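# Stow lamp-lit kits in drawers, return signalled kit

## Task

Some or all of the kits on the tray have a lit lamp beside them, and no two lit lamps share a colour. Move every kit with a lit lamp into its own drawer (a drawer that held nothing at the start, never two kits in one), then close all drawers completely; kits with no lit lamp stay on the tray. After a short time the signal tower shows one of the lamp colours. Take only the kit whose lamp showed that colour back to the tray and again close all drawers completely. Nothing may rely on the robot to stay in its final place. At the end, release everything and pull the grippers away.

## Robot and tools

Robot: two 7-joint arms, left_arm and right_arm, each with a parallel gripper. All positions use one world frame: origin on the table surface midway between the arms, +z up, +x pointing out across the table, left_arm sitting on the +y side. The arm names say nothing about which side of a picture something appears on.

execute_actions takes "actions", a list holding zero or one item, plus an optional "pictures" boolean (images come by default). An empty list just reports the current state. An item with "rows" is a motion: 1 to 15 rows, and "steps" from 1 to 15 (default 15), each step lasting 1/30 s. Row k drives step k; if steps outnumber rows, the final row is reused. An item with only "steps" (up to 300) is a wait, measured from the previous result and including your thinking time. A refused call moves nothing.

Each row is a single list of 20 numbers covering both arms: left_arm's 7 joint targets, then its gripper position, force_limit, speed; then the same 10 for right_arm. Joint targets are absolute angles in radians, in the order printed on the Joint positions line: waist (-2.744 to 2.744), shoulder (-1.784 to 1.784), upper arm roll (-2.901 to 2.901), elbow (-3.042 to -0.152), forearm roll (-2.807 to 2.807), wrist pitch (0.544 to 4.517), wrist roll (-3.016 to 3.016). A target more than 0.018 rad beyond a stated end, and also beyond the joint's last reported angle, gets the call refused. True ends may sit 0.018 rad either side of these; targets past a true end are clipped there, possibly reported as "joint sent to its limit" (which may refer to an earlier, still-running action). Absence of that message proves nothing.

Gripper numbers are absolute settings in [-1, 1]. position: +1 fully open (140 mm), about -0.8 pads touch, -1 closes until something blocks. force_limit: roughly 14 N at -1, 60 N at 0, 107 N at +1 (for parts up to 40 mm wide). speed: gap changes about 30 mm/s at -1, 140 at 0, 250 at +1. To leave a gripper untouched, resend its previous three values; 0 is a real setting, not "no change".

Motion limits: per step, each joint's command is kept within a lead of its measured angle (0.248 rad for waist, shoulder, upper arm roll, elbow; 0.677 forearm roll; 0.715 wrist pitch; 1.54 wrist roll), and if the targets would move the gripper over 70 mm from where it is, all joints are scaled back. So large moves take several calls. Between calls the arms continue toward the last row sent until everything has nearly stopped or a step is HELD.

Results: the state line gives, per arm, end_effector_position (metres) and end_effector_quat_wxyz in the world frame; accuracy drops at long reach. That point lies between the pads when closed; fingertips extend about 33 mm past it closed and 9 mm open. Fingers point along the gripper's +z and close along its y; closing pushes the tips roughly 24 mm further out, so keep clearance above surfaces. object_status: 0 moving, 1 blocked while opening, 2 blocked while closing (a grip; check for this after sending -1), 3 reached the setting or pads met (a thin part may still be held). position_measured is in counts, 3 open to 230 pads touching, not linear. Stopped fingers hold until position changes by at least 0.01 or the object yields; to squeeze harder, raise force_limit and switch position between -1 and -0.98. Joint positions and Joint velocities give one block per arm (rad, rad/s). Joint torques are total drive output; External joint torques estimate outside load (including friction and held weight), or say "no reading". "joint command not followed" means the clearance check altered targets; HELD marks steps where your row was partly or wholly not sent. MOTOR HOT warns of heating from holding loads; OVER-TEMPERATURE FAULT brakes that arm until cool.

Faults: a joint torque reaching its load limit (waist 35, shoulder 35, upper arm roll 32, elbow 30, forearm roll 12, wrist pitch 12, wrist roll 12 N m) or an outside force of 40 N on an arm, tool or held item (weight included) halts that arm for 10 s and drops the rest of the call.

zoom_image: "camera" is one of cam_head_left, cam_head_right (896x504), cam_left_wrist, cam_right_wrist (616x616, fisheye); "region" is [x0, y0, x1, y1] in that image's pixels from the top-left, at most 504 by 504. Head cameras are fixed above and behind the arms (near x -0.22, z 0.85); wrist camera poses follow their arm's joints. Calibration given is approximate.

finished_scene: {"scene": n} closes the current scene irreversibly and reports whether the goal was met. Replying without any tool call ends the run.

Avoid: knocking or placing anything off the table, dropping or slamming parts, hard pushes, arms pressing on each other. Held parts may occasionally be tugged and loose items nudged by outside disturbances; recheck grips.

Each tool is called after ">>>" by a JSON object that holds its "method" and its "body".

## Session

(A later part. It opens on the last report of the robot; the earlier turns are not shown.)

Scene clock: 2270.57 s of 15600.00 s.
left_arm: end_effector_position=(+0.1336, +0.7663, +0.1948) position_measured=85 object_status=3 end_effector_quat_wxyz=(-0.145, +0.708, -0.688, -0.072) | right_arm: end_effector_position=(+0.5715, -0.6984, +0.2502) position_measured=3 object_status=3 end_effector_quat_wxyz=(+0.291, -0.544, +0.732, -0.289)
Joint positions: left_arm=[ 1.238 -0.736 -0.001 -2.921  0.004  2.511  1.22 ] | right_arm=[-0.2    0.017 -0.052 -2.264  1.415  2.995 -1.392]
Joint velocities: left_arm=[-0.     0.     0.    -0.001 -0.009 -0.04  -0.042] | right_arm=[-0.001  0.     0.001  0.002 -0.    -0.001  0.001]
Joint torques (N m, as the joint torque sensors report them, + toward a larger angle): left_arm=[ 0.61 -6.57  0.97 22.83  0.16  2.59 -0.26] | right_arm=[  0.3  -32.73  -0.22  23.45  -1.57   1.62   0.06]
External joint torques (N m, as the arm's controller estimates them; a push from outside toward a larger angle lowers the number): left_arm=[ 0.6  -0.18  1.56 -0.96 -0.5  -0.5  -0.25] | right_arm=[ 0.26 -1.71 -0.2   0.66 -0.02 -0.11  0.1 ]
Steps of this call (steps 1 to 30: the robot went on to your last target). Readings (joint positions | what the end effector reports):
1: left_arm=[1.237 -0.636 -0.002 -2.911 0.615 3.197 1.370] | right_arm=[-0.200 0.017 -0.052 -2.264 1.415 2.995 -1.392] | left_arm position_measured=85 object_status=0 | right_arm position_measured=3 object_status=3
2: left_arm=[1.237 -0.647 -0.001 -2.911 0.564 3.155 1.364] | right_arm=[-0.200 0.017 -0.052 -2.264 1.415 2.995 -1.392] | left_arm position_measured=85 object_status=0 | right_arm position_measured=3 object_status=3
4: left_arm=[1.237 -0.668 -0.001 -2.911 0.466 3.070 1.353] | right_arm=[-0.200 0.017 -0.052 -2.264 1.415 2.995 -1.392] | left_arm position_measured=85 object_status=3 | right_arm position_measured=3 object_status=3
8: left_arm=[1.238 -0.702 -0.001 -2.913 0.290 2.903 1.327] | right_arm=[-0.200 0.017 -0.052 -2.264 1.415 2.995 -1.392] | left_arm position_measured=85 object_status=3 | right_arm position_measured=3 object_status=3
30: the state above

>>> {"method": "execute_actions", "body": {"actions": [{"rows":[[-0.604,-0.738,0,-2.922,0,2.4,1.037,0.35,0,0,-0.2,0.017,-0.05,-2.264,1.415,2.995,-1.392,1,0,0]],"steps":15}], "pictures": false}}

>>> {"method": "execute_actions", "body": {"actions": [{"steps":30}], "pictures": false}}

>>> {"method": "execute_actions", "body": {"actions": [{"rows":[[-0.604,0.072,0,-2.251,0,2.327,1.033,0.35,0,0,-0.2,0.017,-0.05,-2.264,1.415,2.995,-1.392,1,0,0]],"steps":15}], "pictures": false}}

>>> {"method": "execute_actions", "body": {"actions": [{"steps":30}]}}

Scene clock: 2280.17 s of 15600.00 s.
left_arm: end_effector_position=(+0.3509, +0.5339, +0.1794) position_measured=85 object_status=3 end_effector_quat_wxyz=(+0.117, -0.419, +0.900, -0.004) | right_arm: end_effector_position=(+0.5715, -0.6984, +0.2502) position_measured=3 object_status=3 end_effector_quat_wxyz=(+0.291, -0.544, +0.732, -0.289)
Joint positions: left_arm=[ 0.383 -0.737  0.001 -2.921  0.002  2.419  1.095] | right_arm=[-0.2    0.017 -0.052 -2.264  1.415  2.995 -1.392]
Joint velocities: left_arm=[-1.718 -0.001 -0.051  0.    -0.    -0.05  -0.121] | right_arm=[-0.001 -0.    -0.001  0.001  0.    -0.     0.001]
Joint torques (N m, as the joint torque sensors report them, + toward a larger angle): left_arm=[ 5.63 -7.42  1.85 22.75  0.5   2.12 -0.32] | right_arm=[ -0.05 -32.57  -0.09  22.64  -1.53   1.66   0.02]
External joint torques (N m, as the arm's controller estimates them; a push from outside toward a larger angle lowers the number): left_arm=[-2.24 -1.16 -0.14 -0.15 -0.13 -0.61 -0.31] | right_arm=[ 0.   -1.54  0.02 -0.09  0.   -0.08  0.07]
Steps of this call (steps 1 to 30: the robot went on to your last target; steps 31 to 90: nothing new was sent; then 6.10 s passed at rest; steps 91 to 105: all 15 steps of this action). Readings (joint positions | what the end effector reports):
91: left_arm=[1.200 -0.736 0.007 -2.921 0.002 2.493 1.196] | right_arm=[-0.200 0.017 -0.052 -2.264 1.415 2.995 -1.392] | left_arm position_measured=85 object_status=3 | right_arm position_measured=3 object_status=3
92: left_arm=[1.146 -0.737 0.007 -2.921 0.002 2.482 1.185] | right_arm=[-0.200 0.017 -0.052 -2.264 1.415 2.995 -1.392] | left_arm position_measured=85 object_status=3 | right_arm position_measured=3 object_status=3
94: left_arm=[1.034 -0.737 0.005 -2.921 0.002 2.464 1.165] | right_arm=[-0.200 0.017 -0.052 -2.264 1.415 2.995 -1.392] | left_arm position_measured=85 object_status=3 | right_arm position_measured=3 object_status=3
98: left_arm=[0.801 -0.737 0.002 -2.921 0.002 2.439 1.133] | right_arm=[-0.200 0.017 -0.052 -2.264 1.415 2.995 -1.392] | left_arm position_measured=85 object_status=3 | right_arm position_measured=3 object_status=3
105: the state above

Scene clock: 2281.17 s of 15600.00 s.
left_arm: end_effector_position=(+0.3143, +0.1880, +0.1772) position_measured=85 object_status=3 end_effector_quat_wxyz=(+0.094, +0.033, +0.993, -0.057) | right_arm: end_effector_position=(+0.5715, -0.6984, +0.2502) position_measured=3 object_status=3 end_effector_quat_wxyz=(+0.291, -0.544, +0.732, -0.289)
Joint positions: left_arm=[-0.601 -0.737 -0.003 -2.921  0.002  2.404  1.047] | right_arm=[-0.2    0.017 -0.052 -2.264  1.415  2.995 -1.392]
Joint velocities: left_arm=[-0.001  0.001  0.     0.     0.001 -0.001 -0.01 ] | right_arm=[ 0.001 -0.001 -0.     0.001 -0.001  0.    -0.   ]
Joint torques (N m, as the joint torque sensors report them, + toward a larger angle): left_arm=[-2.17 -6.63  1.73 22.34  0.46  2.38 -0.11] | right_arm=[  0.32 -32.7   -0.06  23.39  -1.52   1.68   0.02]
External joint torques (N m, as the arm's controller estimates them; a push from outside toward a larger angle lowers the number): left_arm=[-2.18 -0.41  2.3  -1.26 -0.19 -0.53 -0.09] | right_arm=[ 0.21 -1.67 -0.1   0.61  0.03 -0.04  0.06]
Steps of this call (steps 1 to 30: the robot went on to your last target). Readings (joint positions | what the end effector reports):
1: left_arm=[0.322 -0.737 0.001 -2.921 0.002 2.417 1.091] | right_arm=[-0.200 0.017 -0.052 -2.264 1.415 2.995 -1.392] | left_arm position_measured=85 object_status=3 | right_arm position_measured=3 object_status=3
2: left_arm=[0.261 -0.737 0.001 -2.921 0.002 2.416 1.087] | right_arm=[-0.200 0.017 -0.052 -2.264 1.415 2.995 -1.392] | left_arm position_measured=85 object_status=3 | right_arm position_measured=3 object_status=3
4: left_arm=[0.140 -0.737 0.000 -2.921 0.002 2.414 1.081] | right_arm=[-0.200 0.017 -0.052 -2.264 1.415 2.995 -1.392] | left_arm position_measured=85 object_status=3 | right_arm position_measured=3 object_status=3
8: left_arm=[-0.103 -0.737 0.000 -2.921 0.002 2.411 1.071] | right_arm=[-0.200 0.017 -0.052 -2.264 1.415 2.995 -1.392] | left_arm position_measured=85 object_status=3 | right_arm position_measured=3 object_status=3
30: the state above

Scene clock: 2281.67 s of 15600.00 s.
left_arm: end_effector_position=(+0.4472, +0.0985, +0.1164) position_measured=85 object_status=3 end_effector_quat_wxyz=(-0.001, +0.030, +1.000, +0.001) | right_arm: end_effector_position=(+0.5715, -0.6984, +0.2502) position_measured=3 object_status=3 end_effector_quat_wxyz=(+0.291, -0.544, +0.732, -0.289)
Joint positions: left_arm=[-0.602  0.072 -0.002 -2.265  0.     2.334  1.041] | right_arm=[-0.2    0.017 -0.052 -2.264  1.415  2.995 -1.392]
Joint velocities: left_arm=[ 0.     0.101 -0.     0.069  0.    -0.044 -0.004] | right_arm=[-0.002 -0.001 -0.    -0.     0.001 -0.001  0.001]
Joint torques (N m, as the joint torque sensors report them, + toward a larger angle): left_arm=[ -1.92 -37.52   1.77  26.77   0.67   2.58  -0.28] | right_arm=[  0.24 -32.47  -0.36  23.45  -1.51   1.65   0.09]
External joint torques (N m, as the arm's controller estimates them; a push from outside toward a larger angle lowers the number): left_arm=[-1.84  1.56  1.77  1.1   0.06 -0.5  -0.28] | right_arm=[ 0.26 -1.51 -0.28  0.73  0.02 -0.09  0.13]
Steps of this call (steps 1 to 15: all 15 steps of this action). Readings (joint positions | what the end effector reports):
1: left_arm=[-0.601 -0.683 -0.002 -2.870 0.000 2.386 1.046] | right_arm=[-0.200 0.017 -0.052 -2.264 1.415 2.995 -1.392] | left_arm position_measured=85 object_status=3 | right_arm position_measured=3 object_status=3
2: left_arm=[-0.601 -0.601 -0.002 -2.790 0.000 2.376 1.046] | right_arm=[-0.200 0.017 -0.052 -2.264 1.415 2.995 -1.392] | left_arm position_measured=85 object_status=3 | right_arm position_measured=3 object_status=3
4: left_arm=[-0.601 -0.445 -0.002 -2.627 0.000 2.362 1.044] | right_arm=[-0.200 0.017 -0.052 -2.264 1.415 2.995 -1.392] | left_arm position_measured=85 object_status=3 | right_arm position_measured=3 object_status=3
8: left_arm=[-0.601 -0.145 -0.002 -2.333 0.000 2.351 1.043] | right_arm=[-0.200 0.017 -0.052 -2.264 1.415 2.995 -1.392] | left_arm position_measured=85 object_status=3 | right_arm position_measured=3 object_status=3
15: the state above

Scene clock: 2282.67 s of 15600.00 s.
left_arm: end_effector_position=(+0.4517, +0.0955, +0.1209) position_measured=85 object_status=3 end_effector_quat_wxyz=(+0.002, +0.029, +1.000, -0.001) | right_arm: end_effector_position=(+0.5715, -0.6984, +0.2502) position_measured=3 object_status=3 end_effector_quat_wxyz=(+0.291, -0.544, +0.732, -0.289)
Joint positions: left_arm=[-0.602  0.073 -0.002 -2.252  0.     2.331  1.04 ] | right_arm=[-0.2    0.017 -0.052 -2.264  1.415  2.995 -1.392]
Joint velocities: left_arm=[-0.002 -0.002  0.     0.    -0.    -0.     0.001] | right_arm=[ 0.     0.001 -0.002  0.001 -0.001  0.     0.001]
Joint torques (N m, as the joint torque sensors report them, + toward a larger angle): left_arm=[ -1.65 -32.56   0.94  22.06   0.59   1.91  -0.3 ] | right_arm=[  0.13 -32.85   0.    23.35  -1.53   1.69   0.09]
External joint torques (N m, as the arm's controller estimates them; a push from outside toward a larger angle lowers the number): left_arm=[-1.51 -0.27  1.01  0.11  0.   -0.55 -0.3 ] | right_arm=[ 0.17 -1.94  0.1   0.66  0.   -0.04  0.14]
Steps of this call (steps 1 to 30: the robot went on to your last target). Readings (joint positions | what the end effector reports):
1: left_arm=[-0.602 0.074 -0.002 -2.263 0.000 2.333 1.041] | right_arm=[-0.200 0.017 -0.052 -2.264 1.415 2.995 -1.392] | left_arm position_measured=85 object_status=3 | right_arm position_measured=3 object_status=3
2: left_arm=[-0.602 0.074 -0.002 -2.260 0.000 2.332 1.041] | right_arm=[-0.200 0.017 -0.052 -2.264 1.415 2.995 -1.392] | left_arm position_measured=85 object_status=3 | right_arm position_measured=3 object_status=3
4: left_arm=[-0.602 0.074 -0.002 -2.255 0.000 2.332 1.041] | right_arm=[-0.200 0.017 -0.052 -2.264 1.415 2.995 -1.392] | left_arm position_measured=85 object_status=3 | right_arm position_measured=3 object_status=3
8: left_arm=[-0.602 0.073 -0.002 -2.253 0.000 2.332 1.040] | right_arm=[-0.200 0.017 -0.052 -2.264 1.415 2.995 -1.392] | left_arm position_measured=85 object_status=3 | right_arm position_measured=3 object_status=3
30: the state above
All arms were judged still, so your last target was given up. Only a new action makes them travel on or press farther. Fingers that are still opening or closing keep moving.
camera_calibration (this result's frames):
cam_left_wrist: T_world_to_cam=[[0.216272, 0.974628, -0.0576778, -0.175594], [0.889234, -0.172244, 0.423787, -0.423402], [0.4031, -0.142943, -0.903924, 0.131468], [0, 0, 0, 1]] pos_world=[0.361485, 0.117003, 0.288142]
cam_right_wrist: T_world_to_cam=[[-0.63892, 0.244611, -0.729346, 0.71564], [-0.0627635, 0.928362, 0.366339, 0.583916], [0.766708, 0.279838, -0.577797, 0.0780707], [0, 0, 0, 1]] pos_world=[0.434028, -0.738986, 0.353147]

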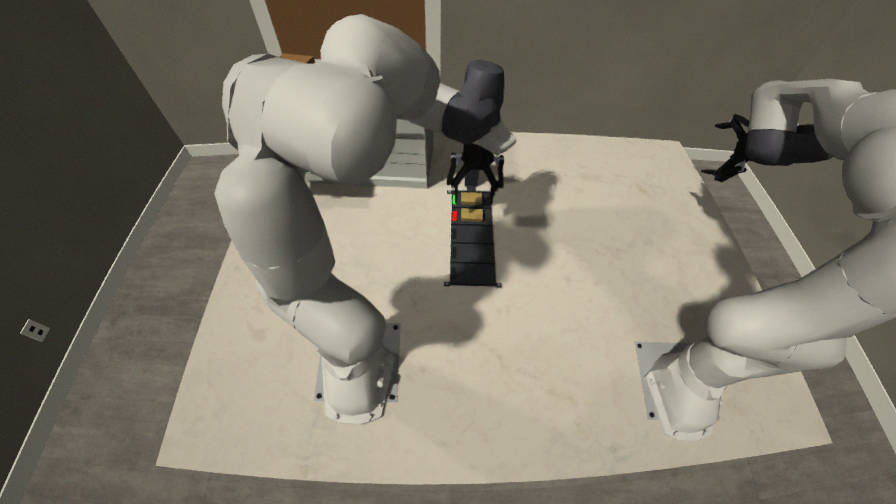

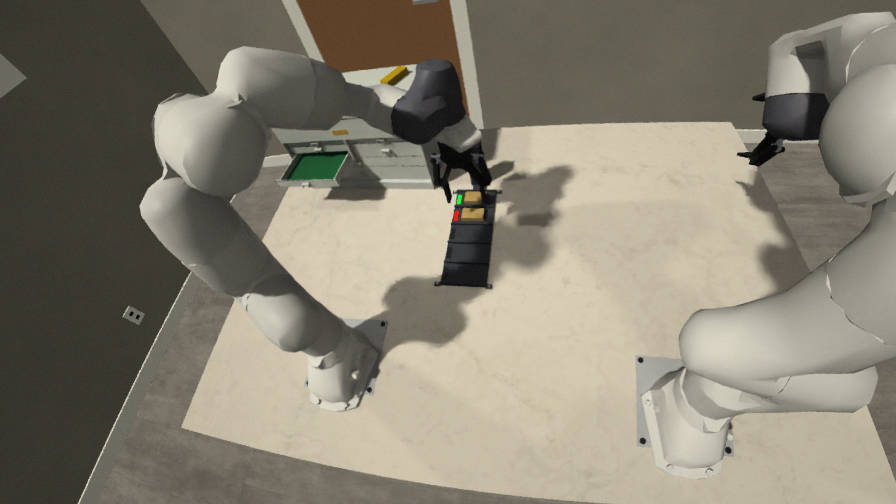

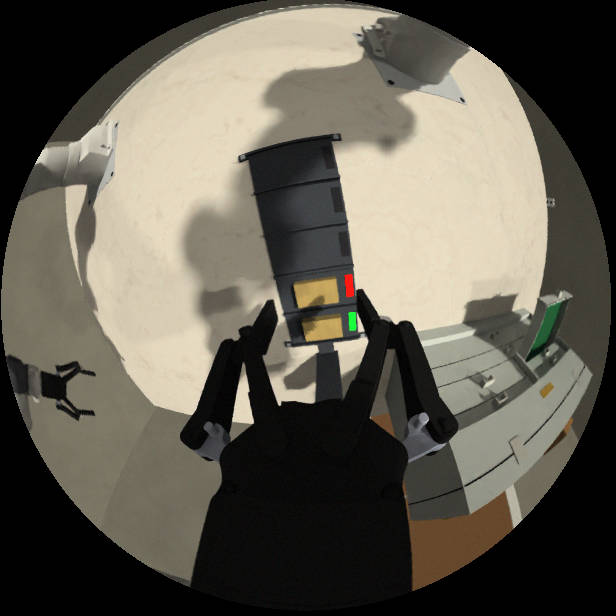

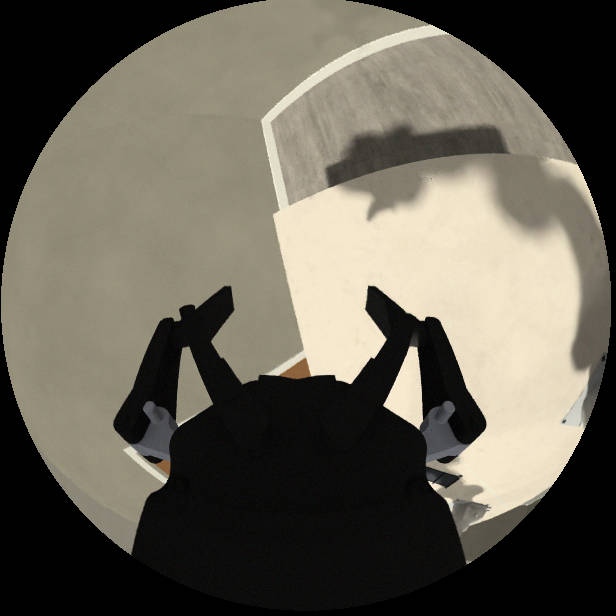

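>>> {"method": "execute_actions", "body": {"actions": [{"rows":[[-0.606,0.085,0,-2.256,0,2.35,1.033,0.35,0,0,-0.2,0.017,-0.05,-2.264,1.415,2.995,-1.392,1,0,0],[-0.606,0.098,0,-2.26,0,2.37,1.033,0.35,0,0,-0.2,0.017,-0.05,-2.264,1.415,2.995,-1.392,1,0,0],[-0.606,0.111,0,-2.264,0,2.39,1.033,0.35,0,0,-0.2,0.017,-0.05,-2.264,1.415,2.995,-1.392,1,0,0],[-0.606,0.124,0,-2.268,0,2.408,1.033,0.35,0,0,-0.2,0.017,-0.05,-2.264,1.415,2.995,-1.392,1,0,0],[-0.606,0.137,0,-2.272,0,2.425,1.033,0.35,0,0,-0.2,0.017,-0.05,-2.264,1.415,2.995,-1.392,1,0,0],[-0.606,0.15,0,-2.276,0,2.442,1.033,0.35,0,0,-0.2,0.017,-0.05,-2.264,1.415,2.995,-1.392,1,0,0],[-0.606,0.163,0,-2.28,0,2.459,1.033,0.35,0,0,-0.2,0.017,-0.05,-2.264,1.415,2.995,-1.392,1,0,0],[-0.606,0.176,0,-2.283,0,2.476,1.033,0.35,0,0,-0.2,0.017,-0.05,-2.264,1.415,2.995,-1.392,1,0,0],[-0.606,0.189,0,-2.286,0,2.493,1.033,0.35,0,0,-0.2,0.017,-0.05,-2.264,1.415,2.995,-1.392,1,0,0],[-0.606,0.202,0,-2.289,0,2.51,1.033,0.35,0,0,-0.2,0.017,-0.05,-2.264,1.415,2.995,-1.392,1,0,0],[-0.606,0.215,0,-2.292,0,2.522,1.033,0.35,0,0,-0.2,0.017,-0.05,-2.264,1.415,2.995,-1.392,1,0,0],[-0.606,0.228,0,-2.294,0,2.528,1.033,0.35,0,0,-0.2,0.017,-0.05,-2.264,1.415,2.995,-1.392,1,0,0]],"steps":15}], "pictures": false}}

>>> {"method": "execute_actions", "body": {"actions": [{"steps":20}]}}

Scene clock: 2301.63 s of 15600.00 s.
left_arm: end_effector_position=(+0.4424, +0.1007, +0.0383) position_measured=85 object_status=3 end_effector_quat_wxyz=(-0.012, +0.030, +0.999, +0.007) | right_arm: end_effector_position=(+0.5715, -0.6984, +0.2502) position_measured=3 object_status=3 end_effector_quat_wxyz=(+0.291, -0.544, +0.732, -0.289)
Joint positions: left_arm=[-0.603  0.224 -0.002 -2.294  0.     2.49   1.04 ] | right_arm=[-0.2    0.017 -0.052 -2.264  1.415  2.995 -1.392]
Joint velocities: left_arm=[-0.     0.121  0.    -0.043  0.001  0.184 -0.001] | right_arm=[-0.001 -0.001 -0.001 -0.    -0.     0.001 -0.   ]
Joint torques (N m, as the joint torque sensors report them, + toward a larger angle): left_arm=[ -2.24 -38.71   1.48  21.8    0.65   3.66  -0.25] | right_arm=[  0.33 -32.8   -0.32  23.07  -1.56   1.68   0.  ]
External joint torques (N m, as the arm's controller estimates them; a push from outside toward a larger angle lowers the number): left_arm=[-2.26  1.14  1.26 -0.75  0.16  0.81 -0.26] | right_arm=[ 0.44 -1.89 -0.16  0.42 -0.04 -0.06  0.05]
Steps of this call (steps 1 to 90: nothing new was sent; then 15.47 s passed at rest; steps 91 to 105: all 15 steps of this action). Readings (joint positions | what the end effector reports):
91: left_arm=[-0.602 0.075 -0.002 -2.252 0.000 2.334 1.040] | right_arm=[-0.200 0.017 -0.052 -2.264 1.415 2.995 -1.392] | left_arm position_measured=85 object_status=3 | right_arm position_measured=3 object_status=3
92: left_arm=[-0.602 0.079 -0.002 -2.253 0.000 2.340 1.040] | right_arm=[-0.200 0.017 -0.052 -2.264 1.415 2.995 -1.392] | left_arm position_measured=85 object_status=3 | right_arm position_measured=3 object_status=3
94: left_arm=[-0.603 0.095 -0.002 -2.256 0.000 2.359 1.040] | right_arm=[-0.200 0.017 -0.052 -2.264 1.415 2.995 -1.392] | left_arm position_measured=85 object_status=3 | right_arm position_measured=3 object_status=3
98: left_arm=[-0.603 0.145 -0.002 -2.272 0.000 2.409 1.040] | right_arm=[-0.200 0.017 -0.052 -2.264 1.415 2.995 -1.392] | left_arm position_measured=85 object_status=3 | right_arm position_measured=3 object_status=3
105: the state above

Scene clock: 2302.30 s of 15600.00 s.
left_arm: end_effector_position=(+0.4498, +0.0957, +0.0386) position_measured=85 object_status=3 end_effector_quat_wxyz=(-0.000, +0.030, +1.000, -0.000) | right_arm: end_effector_position=(+0.5715, -0.6984, +0.2502) position_measured=3 object_status=3 end_effector_quat_wxyz=(+0.291, -0.544, +0.732, -0.289)
Joint positions: left_arm=[-0.603  0.228 -0.002 -2.295  0.     2.523  1.04 ] | right_arm=[-0.2    0.017 -0.052 -2.264  1.415  2.995 -1.392]
Joint velocities: left_arm=[ 0.001 -0.001  0.001  0.001  0.     0.003 -0.   ] | right_arm=[ 0.     0.     0.001  0.    -0.     0.001  0.002]
Joint torques (N m, as the joint torque sensors report them, + toward a larger angle): left_arm=[ -1.47 -34.88   1.58  20.21   0.55   3.18  -0.27] | right_arm=[  0.02 -32.85  -0.31  23.27  -1.55   1.67   0.04]
External joint torques (N m, as the arm's controller estimates them; a push from outside toward a larger angle lowers the number): left_arm=[-1.61 -0.12  1.26  0.77  0.09  0.75 -0.27] | right_arm=[-0.11 -1.94 -0.38  0.6  -0.01 -0.04  0.08]
Steps of this call (steps 1 to 20: the robot went on to your last target). Readings (joint positions | what the end effector reports):
1: left_arm=[-0.603 0.227 -0.002 -2.295 0.000 2.495 1.040] | right_arm=[-0.200 0.017 -0.052 -2.264 1.415 2.995 -1.392] | left_arm position_measured=85 object_status=3 | right_arm position_measured=3 object_status=3
2: left_arm=[-0.603 0.228 -0.002 -2.295 0.000 2.500 1.040] | right_arm=[-0.200 0.017 -0.052 -2.264 1.415 2.995 -1.392] | left_arm position_measured=85 object_status=3 | right_arm position_measured=3 object_status=3
4: left_arm=[-0.603 0.228 -0.002 -2.295 0.000 2.508 1.040] | right_arm=[-0.200 0.017 -0.052 -2.264 1.415 2.995 -1.392] | left_arm position_measured=85 object_status=3 | right_arm position_measured=3 object_status=3
8: left_arm=[-0.603 0.228 -0.002 -2.295 0.000 2.517 1.040] | right_arm=[-0.200 0.017 -0.052 -2.264 1.415 2.995 -1.392] | left_arm position_measured=85 object_status=3 | right_arm position_measured=3 object_status=3
20: the state above
camera_calibration (this result's frames):
cam_left_wrist: T_world_to_cam=[[0.217425, 0.974469, -0.056013, -0.180681], [0.890929, -0.17469, 0.4192, -0.387091], [0.398713, -0.141048, -0.906164, 0.0597237], [0, 0, 0, 1]] pos_world=[0.360343, 0.116871, 0.206268]
cam_right_wrist: T_world_to_cam=[[-0.638921, 0.244611, -0.729346, 0.71564], [-0.0627635, 0.928362, 0.366339, 0.583916], [0.766708, 0.279838, -0.577797, 0.0780707], [0, 0, 0, 1]] pos_world=[0.434028, -0.738986, 0.353147]

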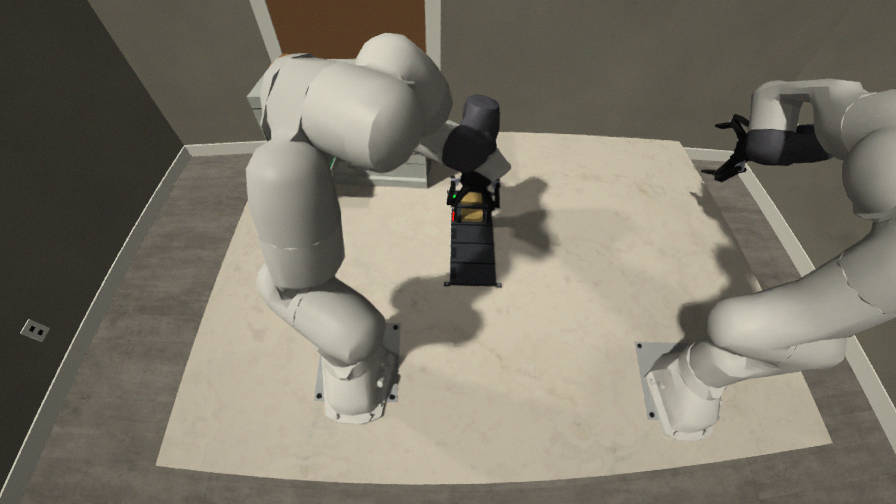

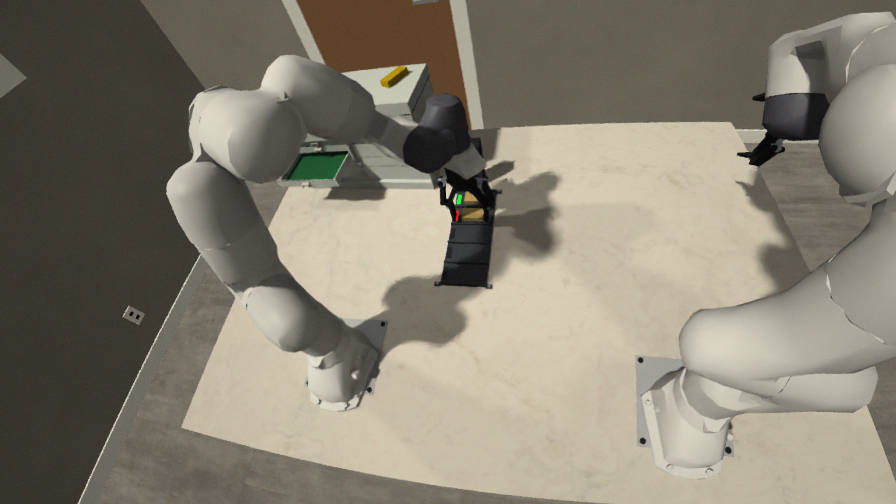

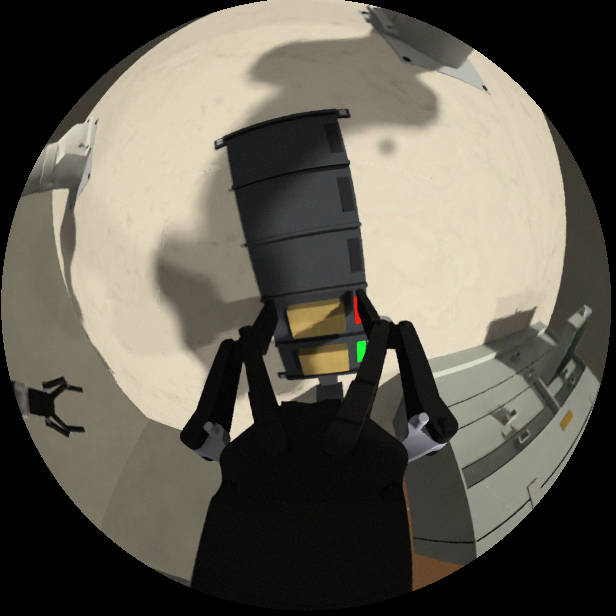

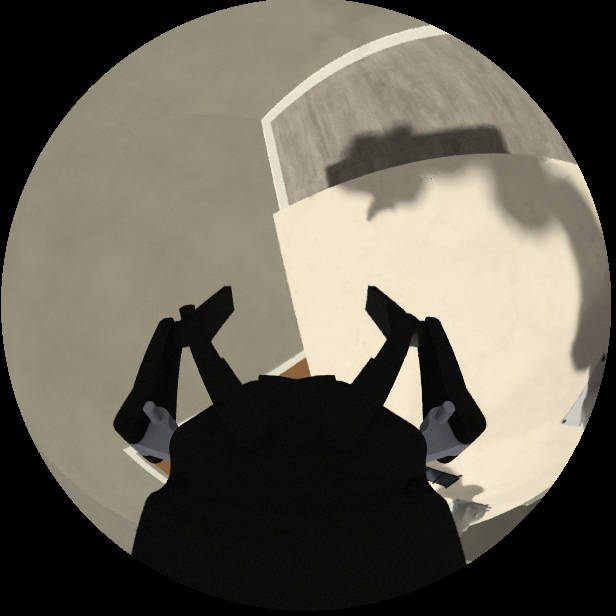

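>>> {"method": "execute_actions", "body": {"actions": [{"rows":[[-0.606,0.23,0,-2.294,0,2.53,1.033,-1,0,-0.3,-0.2,0.017,-0.05,-2.264,1.415,2.995,-1.392,1,0,0]],"steps":15}], "pictures": false}}

>>> {"method": "execute_actions", "body": {"actions": [{"rows":[[-0.606,0.23,0,-2.294,0,2.53,1.033,-1,0,-0.3,-0.2,0.017,-0.05,-2.264,1.415,2.995,-1.392,1,0,0],[-0.606,0.23,0,-2.294,0,2.53,1.033,-1,0,-0.3,-0.2,0.017,-0.05,-2.264,1.415,2.995,-1.392,1,0,0],[-0.606,0.23,0,-2.294,0,2.52,1.033,-1,0,-0.3,-0.2,0.017,-0.05,-2.264,1.415,2.995,-1.392,1,0,0],[-0.606,0.215,0,-2.291,0,2.49,1.033,-1,0,-0.3,-0.2,0.017,-0.05,-2.264,1.415,2.995,-1.392,1,0,0],[-0.606,0.2,0,-2.288,0,2.465,1.033,-1,0,-0.3,-0.2,0.017,-0.05,-2.264,1.415,2.995,-1.392,1,0,0],[-0.606,0.185,0,-2.285,0,2.44,1.033,-1,0,-0.3,-0.2,0.017,-0.05,-2.264,1.415,2.995,-1.392,1,0,0],[-0.606,0.17,0,-2.281,0,2.418,1.033,-1,0,-0.3,-0.2,0.017,-0.05,-2.264,1.415,2.995,-1.392,1,0,0],[-0.606,0.155,0,-2.277,0,2.398,1.033,-1,0,-0.3,-0.2,0.017,-0.05,-2.264,1.415,2.995,-1.392,1,0,0],[-0.606,0.14,0,-2.273,0,2.378,1.033,-1,0,-0.3,-0.2,0.017,-0.05,-2.264,1.415,2.995,-1.392,1,0,0],[-0.606,0.125,0,-2.268,0,2.358,1.033,-1,0,-0.3,-0.2,0.017,-0.05,-2.264,1.415,2.995,-1.392,1,0,0],[-0.606,0.11,0,-2.264,0,2.338,1.033,-1,0,-0.3,-0.2,0.017,-0.05,-2.264,1.415,2.995,-1.392,1,0,0],[-0.606,0.09,0,-2.26,0,2.315,1.033,-1,0,-0.3,-0.2,0.017,-0.05,-2.264,1.415,2.995,-1.392,1,0,0],[-0.606,0.06,0,-2.265,0,2.29,1.033,-1,0,-0.3,-0.2,0.017,-0.05,-2.264,1.415,2.995,-1.392,1,0,0],[-0.606,0.03,0,-2.275,0,2.27,1.033,-1,0,-0.3,-0.2,0.017,-0.05,-2.264,1.415,2.995,-1.392,1,0,0],[-0.606,0.0,0,-2.285,0,2.25,1.033,-1,0,-0.3,-0.2,0.017,-0.05,-2.264,1.415,2.995,-1.392,1,0,0]],"steps":15}], "pictures": false}}

>>> {"method": "execute_actions", "body": {"actions": [{"rows":[[-0.58,-0.03,0,-2.295,0,2.23,1.1,-1,0,-0.3,-0.2,0.017,-0.05,-2.264,1.415,2.995,-1.392,1,0,0],[-0.55,-0.06,0,-2.305,0,2.21,1.16,-1,0,-0.3,-0.2,0.017,-0.05,-2.264,1.415,2.995,-1.392,1,0,0],[-0.52,-0.09,0,-2.315,0,2.19,1.22,-1,0,-0.3,-0.2,0.017,-0.05,-2.264,1.415,2.995,-1.392,1,0,0],[-0.49,-0.12,0,-2.325,0,2.17,1.28,-1,0,-0.3,-0.2,0.017,-0.05,-2.264,1.415,2.995,-1.392,1,0,0],[-0.46,-0.15,0,-2.335,0,2.15,1.34,-1,0,-0.3,-0.2,0.017,-0.05,-2.264,1.415,2.995,-1.392,1,0,0],[-0.43,-0.18,0,-2.345,0,2.13,1.4,-1,0,-0.3,-0.2,0.017,-0.05,-2.264,1.415,2.995,-1.392,1,0,0],[-0.4,-0.21,0,-2.355,0,2.11,1.45,-1,0,-0.3,-0.2,0.017,-0.05,-2.264,1.415,2.995,-1.392,1,0,0],[-0.37,-0.24,0,-2.365,0,2.09,1.5,-1,0,-0.3,-0.2,0.017,-0.05,-2.264,1.415,2.995,-1.392,1,0,0],[-0.34,-0.27,0,-2.375,0,2.07,1.55,-1,0,-0.3,-0.2,0.017,-0.05,-2.264,1.415,2.995,-1.392,1,0,0],[-0.31,-0.3,0,-2.385,0,2.05,1.6,-1,0,-0.3,-0.2,0.017,-0.05,-2.264,1.415,2.995,-1.392,1,0,0],[-0.28,-0.33,0,-2.395,0,2.04,1.65,-1,0,-0.3,-0.2,0.017,-0.05,-2.264,1.415,2.995,-1.392,1,0,0],[-0.25,-0.36,0,-2.403,0,2.033,1.7,-1,0,-0.3,-0.2,0.017,-0.05,-2.264,1.415,2.995,-1.392,1,0,0],[-0.215,-0.374,0,-2.406,0,2.033,1.75,-1,0,-0.3,-0.2,0.017,-0.05,-2.264,1.415,2.995,-1.392,1,0,0],[-0.18,-0.374,0,-2.406,0,2.033,1.8,-1,0,-0.3,-0.2,0.017,-0.05,-2.264,1.415,2.995,-1.392,1,0,0],[-0.145,-0.374,0,-2.406,0,2.033,1.85,-1,0,-0.3,-0.2,0.017,-0.05,-2.264,1.415,2.995,-1.392,1,0,0]],"steps":15}], "pictures": false}}

>>> {"method": "execute_actions", "body": {"actions": [{"rows":[[-0.11,-0.374,0,-2.406,0,2.033,1.9,-1,0,-0.3,-0.2,0.017,-0.05,-2.264,1.415,2.995,-1.392,1,0,0],[-0.075,-0.374,0,-2.406,0,2.033,1.95,-1,0,-0.3,-0.2,0.017,-0.05,-2.264,1.415,2.995,-1.392,1,0,0],[-0.04,-0.374,0,-2.406,0,2.033,2.0,-1,0,-0.3,-0.2,0.017,-0.05,-2.264,1.415,2.995,-1.392,1,0,0],[-0.005,-0.374,0,-2.406,0,2.033,2.03,-1,0,-0.3,-0.2,0.017,-0.05,-2.264,1.415,2.995,-1.392,1,0,0],[0.03,-0.374,0,-2.406,0,2.033,2.03,-1,0,-0.3,-0.2,0.017,-0.05,-2.264,1.415,2.995,-1.392,1,0,0],[0.065,-0.374,0,-2.406,0,2.033,2.03,-1,0,-0.3,-0.2,0.017,-0.05,-2.264,1.415,2.995,-1.392,1,0,0],[0.1,-0.374,0,-2.406,0,2.033,2.03,-1,0,-0.3,-0.2,0.017,-0.05,-2.264,1.415,2.995,-1.392,1,0,0],[0.135,-0.374,0,-2.406,0,2.033,2.03,-1,0,-0.3,-0.2,0.017,-0.05,-2.264,1.415,2.995,-1.392,1,0,0],[0.17,-0.374,0,-2.406,0,2.033,2.03,-1,0,-0.3,-0.2,0.017,-0.05,-2.264,1.415,2.995,-1.392,1,0,0],[0.205,-0.374,0,-2.406,0,2.033,2.03,-1,0,-0.3,-0.2,0.017,-0.05,-2.264,1.415,2.995,-1.392,1,0,0],[0.24,-0.374,0,-2.406,0,2.033,2.03,-1,0,-0.3,-0.2,0.017,-0.05,-2.264,1.415,2.995,-1.392,1,0,0],[0.275,-0.374,0,-2.406,0,2.033,2.03,-1,0,-0.3,-0.2,0.017,-0.05,-2.264,1.415,2.995,-1.392,1,0,0],[0.31,-0.374,0,-2.406,0,2.033,2.03,-1,0,-0.3,-0.2,0.017,-0.05,-2.264,1.415,2.995,-1.392,1,0,0],[0.345,-0.374,0,-2.406,0,2.033,2.03,-1,0,-0.3,-0.2,0.017,-0.05,-2.264,1.415,2.995,-1.392,1,0,0],[0.38,-0.374,0,-2.406,0,2.033,2.03,-1,0,-0.3,-0.2,0.017,-0.05,-2.264,1.415,2.995,-1.392,1,0,0]],"steps":15}], "pictures": false}}

>>> {"method": "execute_actions", "body": {"actions": [{"rows":[[0.38,-0.345,0,-2.375,0,2.03,2.03,-1,0,-0.3,-0.2,0.017,-0.05,-2.264,1.415,2.995,-1.392,1,0,0],[0.38,-0.316,0,-2.343,0,2.027,2.03,-1,0,-0.3,-0.2,0.017,-0.05,-2.264,1.415,2.995,-1.392,1,0,0],[0.38,-0.287,0,-2.312,0,2.024,2.03,-1,0,-0.3,-0.2,0.017,-0.05,-2.264,1.415,2.995,-1.392,1,0,0],[0.38,-0.258,0,-2.281,0,2.021,2.03,-1,0,-0.3,-0.2,0.017,-0.05,-2.264,1.415,2.995,-1.392,1,0,0],[0.38,-0.229,0,-2.25,0,2.018,2.03,-1,0,-0.3,-0.2,0.017,-0.05,-2.264,1.415,2.995,-1.392,1,0,0],[0.38,-0.2,0,-2.218,0,2.015,2.03,-1,0,-0.3,-0.2,0.017,-0.05,-2.264,1.415,2.995,-1.392,1,0,0],[0.38,-0.171,0,-2.187,0,2.012,2.03,-1,0,-0.3,-0.2,0.017,-0.05,-2.264,1.415,2.995,-1.392,1,0,0],[0.38,-0.142,0,-2.156,0,2.009,2.03,-1,0,-0.3,-0.2,0.017,-0.05,-2.264,1.415,2.995,-1.392,1,0,0],[0.38,-0.113,0,-2.125,0,2.006,2.03,-1,0,-0.3,-0.2,0.017,-0.05,-2.264,1.415,2.995,-1.392,1,0,0],[0.38,-0.084,0,-2.093,0,2.003,2.03,-1,0,-0.3,-0.2,0.017,-0.05,-2.264,1.415,2.995,-1.392,1,0,0],[0.38,-0.055,0,-2.062,0,2.0,2.03,-1,0,-0.3,-0.2,0.017,-0.05,-2.264,1.415,2.995,-1.392,1,0,0],[0.38,-0.026,0,-2.031,0,1.997,2.03,-1,0,-0.3,-0.2,0.017,-0.05,-2.264,1.415,2.995,-1.392,1,0,0],[0.38,0.003,0,-2.0,0,1.995,2.03,-1,0,-0.3,-0.2,0.017,-0.05,-2.264,1.415,2.995,-1.392,1,0,0],[0.38,0.032,0,-1.968,0,1.995,2.03,-1,0,-0.3,-0.2,0.017,-0.05,-2.264,1.415,2.995,-1.392,1,0,0],[0.38,0.06,0,-1.937,0,1.995,2.03,-1,0,-0.3,-0.2,0.017,-0.05,-2.264,1.415,2.995,-1.392,1,0,0]],"steps":15}], "pictures": false}}

>>> {"method": "execute_actions", "body": {"actions": [{"steps":25}]}}

Scene clock: 2375.73 s of 15600.00 s.
left_arm: end_effector_position=(+0.4513, +0.0948, +0.0399) position_measured=142 object_status=0 end_effector_quat_wxyz=(+0.002, +0.030, +1.000, -0.001) | right_arm: end_effector_position=(+0.5715, -0.6984, +0.2502) position_measured=3 object_status=3 end_effector_quat_wxyz=(+0.291, -0.544, +0.732, -0.289)
Joint positions: left_arm=[-0.603  0.227 -0.001 -2.294  0.     2.526  1.039] | right_arm=[-0.2    0.017 -0.052 -2.264  1.415  2.995 -1.392]
Joint velocities: left_arm=[-0.    -0.    -0.001  0.     0.001 -0.     0.002] | right_arm=[-0.001 -0.    -0.     0.    -0.003  0.     0.001]
Joint torques (N m, as the joint torque sensors report them, + toward a larger angle): left_arm=[ -1.28 -32.78   1.21  18.68   0.57   3.33  -0.24] | right_arm=[  0.24 -32.58   0.13  23.06  -1.57   1.61   0.01]
External joint torques (N m, as the arm's controller estimates them; a push from outside toward a larger angle lowers the number): left_arm=[-1.19  2.09  1.1  -0.88  0.1   0.88 -0.24] | right_arm=[ 0.26 -1.66  0.2   0.36 -0.03 -0.12  0.06]
Steps of this call (steps 1 to 15: the robot went on to your last target; steps 16 to 90: nothing new was sent; then 69.93 s passed at rest; steps 91 to 105: all 15 steps of this action). Readings (joint positions | what the end effector reports):
91: left_arm=[-0.603 0.228 -0.002 -2.295 0.000 2.524 1.040] | right_arm=[-0.200 0.017 -0.052 -2.264 1.415 2.995 -1.392] | left_arm position_measured=85 object_status=0 | right_arm position_measured=3 object_status=3
92: left_arm=[-0.603 0.228 -0.002 -2.295 0.000 2.524 1.040] | right_arm=[-0.200 0.017 -0.052 -2.264 1.415 2.995 -1.392] | left_arm position_measured=90 object_status=0 | right_arm position_measured=3 object_status=3
94: left_arm=[-0.603 0.228 -0.002 -2.295 0.000 2.525 1.040] | right_arm=[-0.200 0.017 -0.052 -2.264 1.415 2.995 -1.392] | left_arm position_measured=102 object_status=0 | right_arm position_measured=3 object_status=3
98: left_arm=[-0.603 0.228 -0.002 -2.295 0.000 2.526 1.040] | right_arm=[-0.200 0.017 -0.052 -2.264 1.415 2.995 -1.392] | left_arm position_measured=125 object_status=0 | right_arm position_measured=3 object_status=3
105: the state above

Scene clock: 2376.23 s of 15600.00 s.
left_arm: end_effector_position=(+0.4486, +0.0992, +0.1194) position_measured=229 object_status=0 end_effector_quat_wxyz=(+0.004, +0.028, +1.000, -0.002) | right_arm: end_effector_position=(+0.5715, -0.6984, +0.2502) position_measured=3 object_status=3 end_effector_quat_wxyz=(+0.291, -0.544, +0.732, -0.289)
Joint positions: left_arm=[-0.603  0.061  0.002 -2.275  0.001  2.345  1.039] | right_arm=[-0.2    0.017 -0.052 -2.264  1.415  2.995 -1.392]
Joint velocities: left_arm=[ 0.    -0.792 -0.001 -0.109  0.    -0.557  0.001] | right_arm=[-0.     0.     0.    -0.001 -0.    -0.001 -0.   ]
Joint torques (N m, as the joint torque sensors report them, + toward a larger angle): left_arm=[ -2.08 -28.86  -0.93  21.67   0.57   2.16  -0.15] | right_arm=[ -0.07 -32.58   0.17  23.01  -1.52   1.64   0.03]
External joint torques (N m, as the arm's controller estimates them; a push from outside toward a larger angle lowers the number): left_arm=[-2.12 -0.99 -1.06 -0.52  0.02 -0.61 -0.15] | right_arm=[-0.06 -1.79  0.25  0.4   0.01 -0.09  0.07]
Steps of this call (steps 1 to 15: all 15 steps of this action). Readings (joint positions | what the end effector reports):
1: left_arm=[-0.603 0.227 -0.001 -2.294 0.000 2.526 1.039] | right_arm=[-0.200 0.017 -0.052 -2.264 1.415 2.995 -1.392] | left_arm position_measured=142 object_status=0 | right_arm position_measured=3 object_status=3
2: left_arm=[-0.603 0.227 -0.001 -2.294 0.000 2.526 1.039] | right_arm=[-0.200 0.017 -0.052 -2.264 1.415 2.995 -1.392] | left_arm position_measured=142 object_status=2 | right_arm position_measured=3 object_status=3
4: left_arm=[-0.603 0.223 -0.000 -2.293 0.001 2.519 1.039] | right_arm=[-0.200 0.017 -0.052 -2.264 1.415 2.995 -1.392] | left_arm position_measured=142 object_status=2 | right_arm position_measured=3 object_status=3
8: left_arm=[-0.603 0.185 0.002 -2.285 0.001 2.471 1.039] | right_arm=[-0.200 0.017 -0.052 -2.264 1.415 2.995 -1.392] | left_arm position_measured=189 object_status=0 | right_arm position_measured=3 object_status=3
15: the state above

Scene clock: 2376.73 s of 15600.00 s.
left_arm: end_effector_position=(+0.4492, +0.3004, +0.2445) position_measured=233 object_status=3 end_effector_quat_wxyz=(+0.021, +0.055, +0.998, -0.003) | right_arm: end_effector_position=(+0.5715, -0.6984, +0.2502) position_measured=3 object_status=3 end_effector_quat_wxyz=(+0.291, -0.544, +0.732, -0.289)
Joint positions: left_arm=[-0.218 -0.357  0.    -2.394  0.001  2.079  1.477] | right_arm=[-0.2    0.017 -0.052 -2.264  1.415  2.995 -1.392]
Joint velocities: left_arm=[ 0.937 -0.335  0.04  -0.045  0.    -0.235  1.209] | right_arm=[ 0.    -0.002 -0.001  0.001 -0.001  0.    -0.001]
Joint torques (N m, as the joint torque sensors report them, + toward a larger angle): left_arm=[ -2.75 -13.19  -1.63  17.62   0.55   1.58   0.7 ] | right_arm=[ -0.1  -32.76  -0.11  23.4   -1.58   1.64  -0.02]
External joint torques (N m, as the arm's controller estimates them; a push from outside toward a larger angle lowers the number): left_arm=[ 1.18 -1.81  0.98 -2.44 -0.17 -0.45  0.72] | right_arm=[-0.03 -1.76  0.03  0.67 -0.04 -0.1   0.02]
Steps of this call (steps 1 to 15: all 15 steps of this action). Readings (joint positions | what the end effector reports):
1: left_arm=[-0.600 0.032 0.000 -2.280 0.001 2.325 1.044] | right_arm=[-0.200 0.017 -0.052 -2.264 1.415 2.995 -1.392] | left_arm position_measured=233 object_status=0 | right_arm position_measured=3 object_status=3
2: left_arm=[-0.589 0.003 -0.003 -2.287 0.001 2.306 1.055] | right_arm=[-0.200 0.017 -0.052 -2.264 1.415 2.995 -1.392] | left_arm position_measured=233 object_status=0 | right_arm position_measured=3 object_status=3
4: left_arm=[-0.551 -0.057 -0.007 -2.303 0.001 2.267 1.091] | right_arm=[-0.200 0.017 -0.052 -2.264 1.415 2.995 -1.392] | left_arm position_measured=233 object_status=0 | right_arm position_measured=3 object_status=3
8: left_arm=[-0.436 -0.176 -0.003 -2.341 0.001 2.188 1.208] | right_arm=[-0.200 0.017 -0.052 -2.264 1.415 2.995 -1.392] | left_arm position_measured=233 object_status=3 | right_arm position_measured=3 object_status=3
15: the state above

Scene clock: 2377.23 s of 15600.00 s.
left_arm: end_effector_position=(+0.4213, +0.5262, +0.2427) position_measured=233 object_status=3 end_effector_quat_wxyz=(+0.004, +0.012, +1.000, +0.002) | right_arm: end_effector_position=(+0.5715, -0.6984, +0.2502) position_measured=3 object_status=3 end_effector_quat_wxyz=(+0.291, -0.544, +0.732, -0.289)
Joint positions: left_arm=[ 0.304 -0.372 -0.    -2.404  0.001  2.04   1.912] | right_arm=[-0.2    0.017 -0.052 -2.264  1.415  2.995 -1.392]
Joint velocities: left_arm=[ 0.986 -0.     0.043 -0.001  0.    -0.013  0.371] | right_arm=[-0.     0.    -0.002  0.001 -0.001 -0.     0.002]
Joint torques (N m, as the joint torque sensors report them, + toward a larger angle): left_arm=[ -3.25 -19.4   -1.64  22.68   0.59   1.77   0.42] | right_arm=[  0.17 -32.82  -0.25  23.02  -1.54   1.61   0.01]
External joint torques (N m, as the arm's controller estimates them; a push from outside toward a larger angle lowers the number): left_arm=[ 0.81 -0.33  1.1  -0.99 -0.14 -0.56  0.43] | right_arm=[ 0.2  -1.91 -0.17  0.33  0.   -0.12  0.05]
Steps of this call (steps 1 to 15: all 15 steps of this action). Readings (joint positions | what the end effector reports):
1: left_arm=[-0.184 -0.365 0.000 -2.395 0.001 2.072 1.520] | right_arm=[-0.200 0.017 -0.052 -2.264 1.415 2.995 -1.392] | left_arm position_measured=233 object_status=3 | right_arm position_measured=3 object_status=3
2: left_arm=[-0.150 -0.370 -0.000 -2.397 0.001 2.067 1.564] | right_arm=[-0.200 0.017 -0.052 -2.264 1.415 2.995 -1.392] | left_arm position_measured=233 object_status=3 | right_arm position_measured=3 object_status=3
4: left_arm=[-0.081 -0.372 -0.000 -2.400 0.001 2.057 1.651] | right_arm=[-0.200 0.017 -0.052 -2.264 1.415 2.995 -1.392] | left_arm position_measured=233 object_status=3 | right_arm position_measured=3 object_status=3
8: left_arm=[0.059 -0.372 -0.000 -2.404 0.001 2.046 1.783] | right_arm=[-0.200 0.017 -0.052 -2.264 1.415 2.995 -1.392] | left_arm position_measured=233 object_status=3 | right_arm position_measured=3 object_status=3
15: the state above

Scene clock: 2377.73 s of 15600.00 s.
left_arm: end_effector_position=(+0.5228, +0.6041, +0.2464) position_measured=233 object_status=3 end_effector_quat_wxyz=(+0.003, +0.019, +1.000, +0.002) | right_arm: end_effector_position=(+0.5715, -0.6984, +0.2502) position_measured=3 object_status=3 end_effector_quat_wxyz=(+0.291, -0.544, +0.732, -0.289)
Joint positions: left_arm=[ 0.377 -0.002  0.003 -2.003  0.001  2.008  2.002] | right_arm=[-0.2    0.017 -0.052 -2.264  1.415  2.995 -1.392]
Joint velocities: left_arm=[ 0.     0.825 -0.002  0.87   0.    -0.011  0.07 ] | right_arm=[ 0.001  0.003 -0.     0.    -0.001  0.    -0.001]
Joint torques (N m, as the joint torque sensors report them, + toward a larger angle): left_arm=[  1.46 -34.72  -1.72  20.96   0.65   0.78   0.43] | right_arm=[ -0.2  -32.58   0.09  23.01  -1.52   1.67   0.08]
External joint torques (N m, as the arm's controller estimates them; a push from outside toward a larger angle lowers the number): left_arm=[ 1.34  1.51 -1.87  0.79 -0.1  -0.62  0.43] | right_arm=[-0.16 -1.77  0.19  0.36  0.02 -0.06  0.12]
Steps of this call (steps 1 to 15: all 15 steps of this action). Readings (joint positions | what the end effector reports):
1: left_arm=[0.332 -0.367 0.002 -2.397 0.001 2.038 1.923] | right_arm=[-0.200 0.017 -0.052 -2.264 1.415 2.995 -1.392] | left_arm position_measured=233 object_status=3 | right_arm position_measured=3 object_status=3
2: left_arm=[0.351 -0.354 0.005 -2.382 0.001 2.036 1.934] | right_arm=[-0.200 0.017 -0.052 -2.264 1.415 2.995 -1.392] | left_arm position_measured=233 object_status=3 | right_arm position_measured=3 object_status=3
4: left_arm=[0.370 -0.312 0.006 -2.335 0.001 2.033 1.951] | right_arm=[-0.200 0.017 -0.052 -2.264 1.415 2.995 -1.392] | left_arm position_measured=233 object_status=3 | right_arm position_measured=3 object_status=3
8: left_arm=[0.377 -0.204 0.004 -2.220 0.001 2.024 1.977] | right_arm=[-0.200 0.017 -0.052 -2.264 1.415 2.995 -1.392] | left_arm position_measured=233 object_status=3 | right_arm position_measured=3 object_status=3
15: the state above

Scene clock: 2378.57 s of 15600.00 s.
left_arm: end_effector_position=(+0.5393, +0.6108, +0.2418) position_measured=233 object_status=3 end_effector_quat_wxyz=(+0.001, +0.029, +1.000, +0.001) | right_arm: end_effector_position=(+0.5715, -0.6984, +0.2502) position_measured=3 object_status=3 end_effector_quat_wxyz=(+0.291, -0.544, +0.732, -0.289)
Joint positions: left_arm=[ 0.377  0.058  0.002 -1.939  0.001  1.999  2.022] | right_arm=[-0.2    0.017 -0.052 -2.264  1.415  2.995 -1.392]
Joint velocities: left_arm=[-0.     0.001  0.002  0.001 -0.    -0.002  0.005] | right_arm=[-0.001 -0.001  0.001 -0.    -0.001 -0.    -0.001]
Joint torques (N m, as the joint torque sensors report them, + toward a larger angle): left_arm=[  0.51 -32.95  -0.37  24.68   0.59   1.82   0.47] | right_arm=[  0.03 -32.54  -0.12  22.83  -1.53   1.61   0.05]
External joint torques (N m, as the arm's controller estimates them; a push from outside toward a larger angle lowers the number): left_arm=[ 0.44  0.78 -0.49  0.64 -0.19 -0.59  0.47] | right_arm=[-0.02 -1.49 -0.11  0.08  0.01 -0.12  0.09]
Steps of this call (steps 1 to 25: the robot went on to your last target). Readings (joint positions | what the end effector reports):
1: left_arm=[0.377 0.020 0.003 -1.980 0.001 2.007 2.004] | right_arm=[-0.200 0.017 -0.052 -2.264 1.415 2.995 -1.392] | left_arm position_measured=233 object_status=3 | right_arm position_measured=3 object_status=3
2: left_arm=[0.377 0.036 0.002 -1.966 0.001 2.006 2.006] | right_arm=[-0.200 0.017 -0.052 -2.264 1.415 2.995 -1.392] | left_arm position_measured=233 object_status=3 | right_arm position_measured=3 object_status=3
4: left_arm=[0.377 0.052 0.002 -1.952 0.001 2.004 2.009] | right_arm=[-0.200 0.017 -0.052 -2.264 1.415 2.995 -1.392] | left_arm position_measured=233 object_status=3 | right_arm position_measured=3 object_status=3
8: left_arm=[0.377 0.058 0.002 -1.942 0.001 2.001 2.014] | right_arm=[-0.200 0.017 -0.052 -2.264 1.415 2.995 -1.392] | left_arm position_measured=233 object_status=3 | right_arm position_measured=3 object_status=3
25: the state above
camera_calibration (this result's frames):
cam_left_wrist: T_world_to_cam=[[0.215765, 0.974981, -0.0534553, -0.690775], [0.890434, -0.173998, 0.420537, -0.462471], [0.400714, -0.138335, -0.905699, 0.277988], [0, 0, 0, 1]] pos_world=[0.449451, 0.631479, 0.409334]
cam_right_wrist: T_world_to_cam=[[-0.63892, 0.244611, -0.729346, 0.71564], [-0.0627636, 0.928362, 0.366339, 0.583916], [0.766708, 0.279838, -0.577797, 0.0780707], [0, 0, 0, 1]] pos_world=[0.434028, -0.738986, 0.353147]

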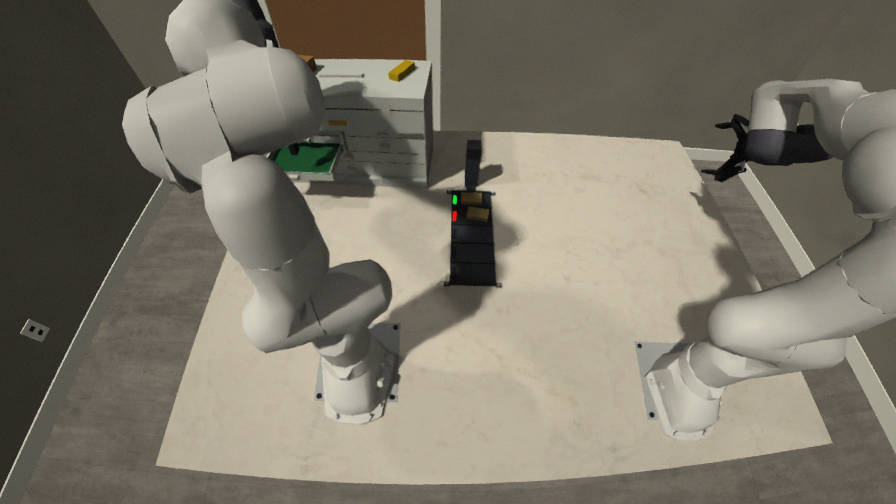

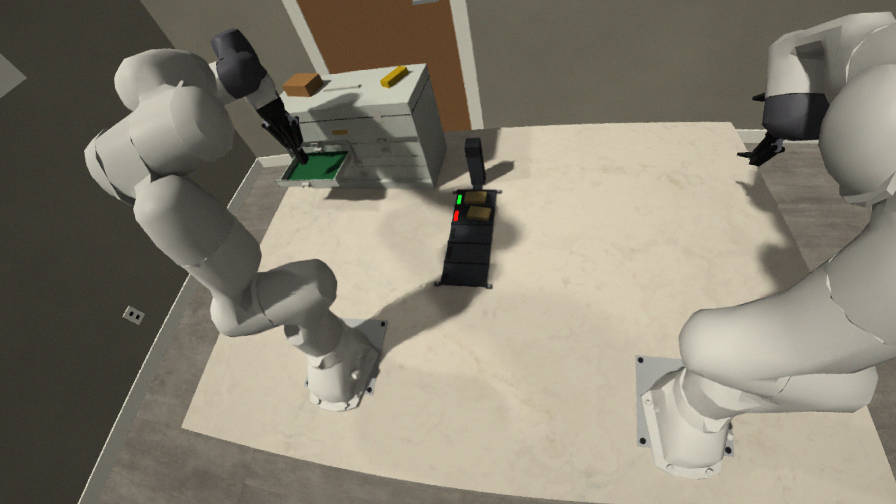

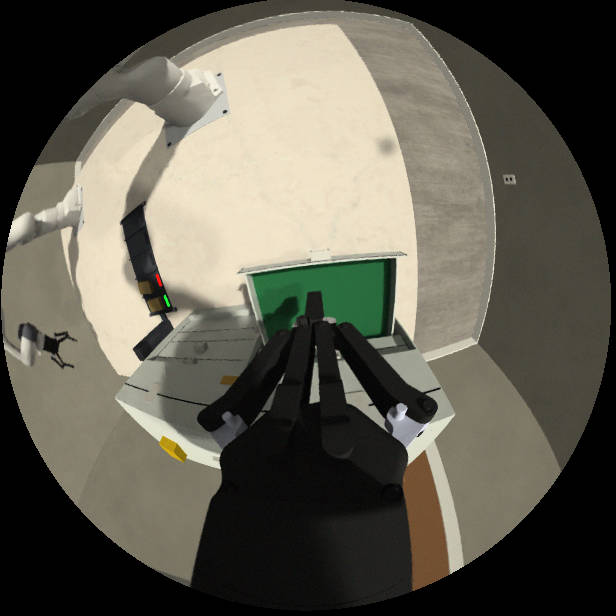

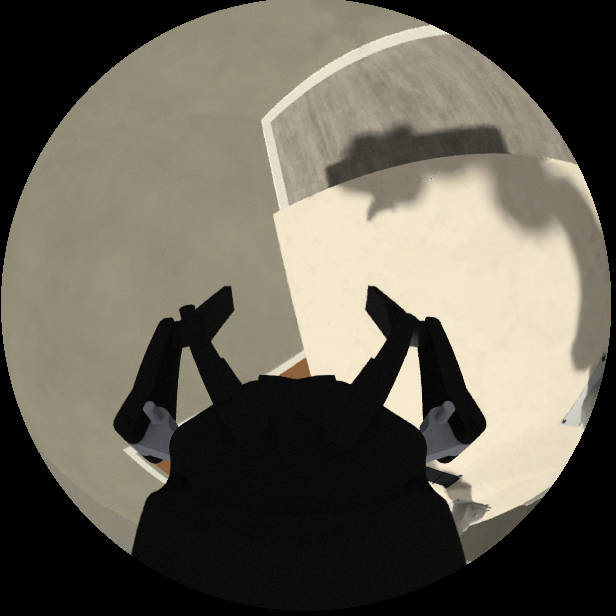

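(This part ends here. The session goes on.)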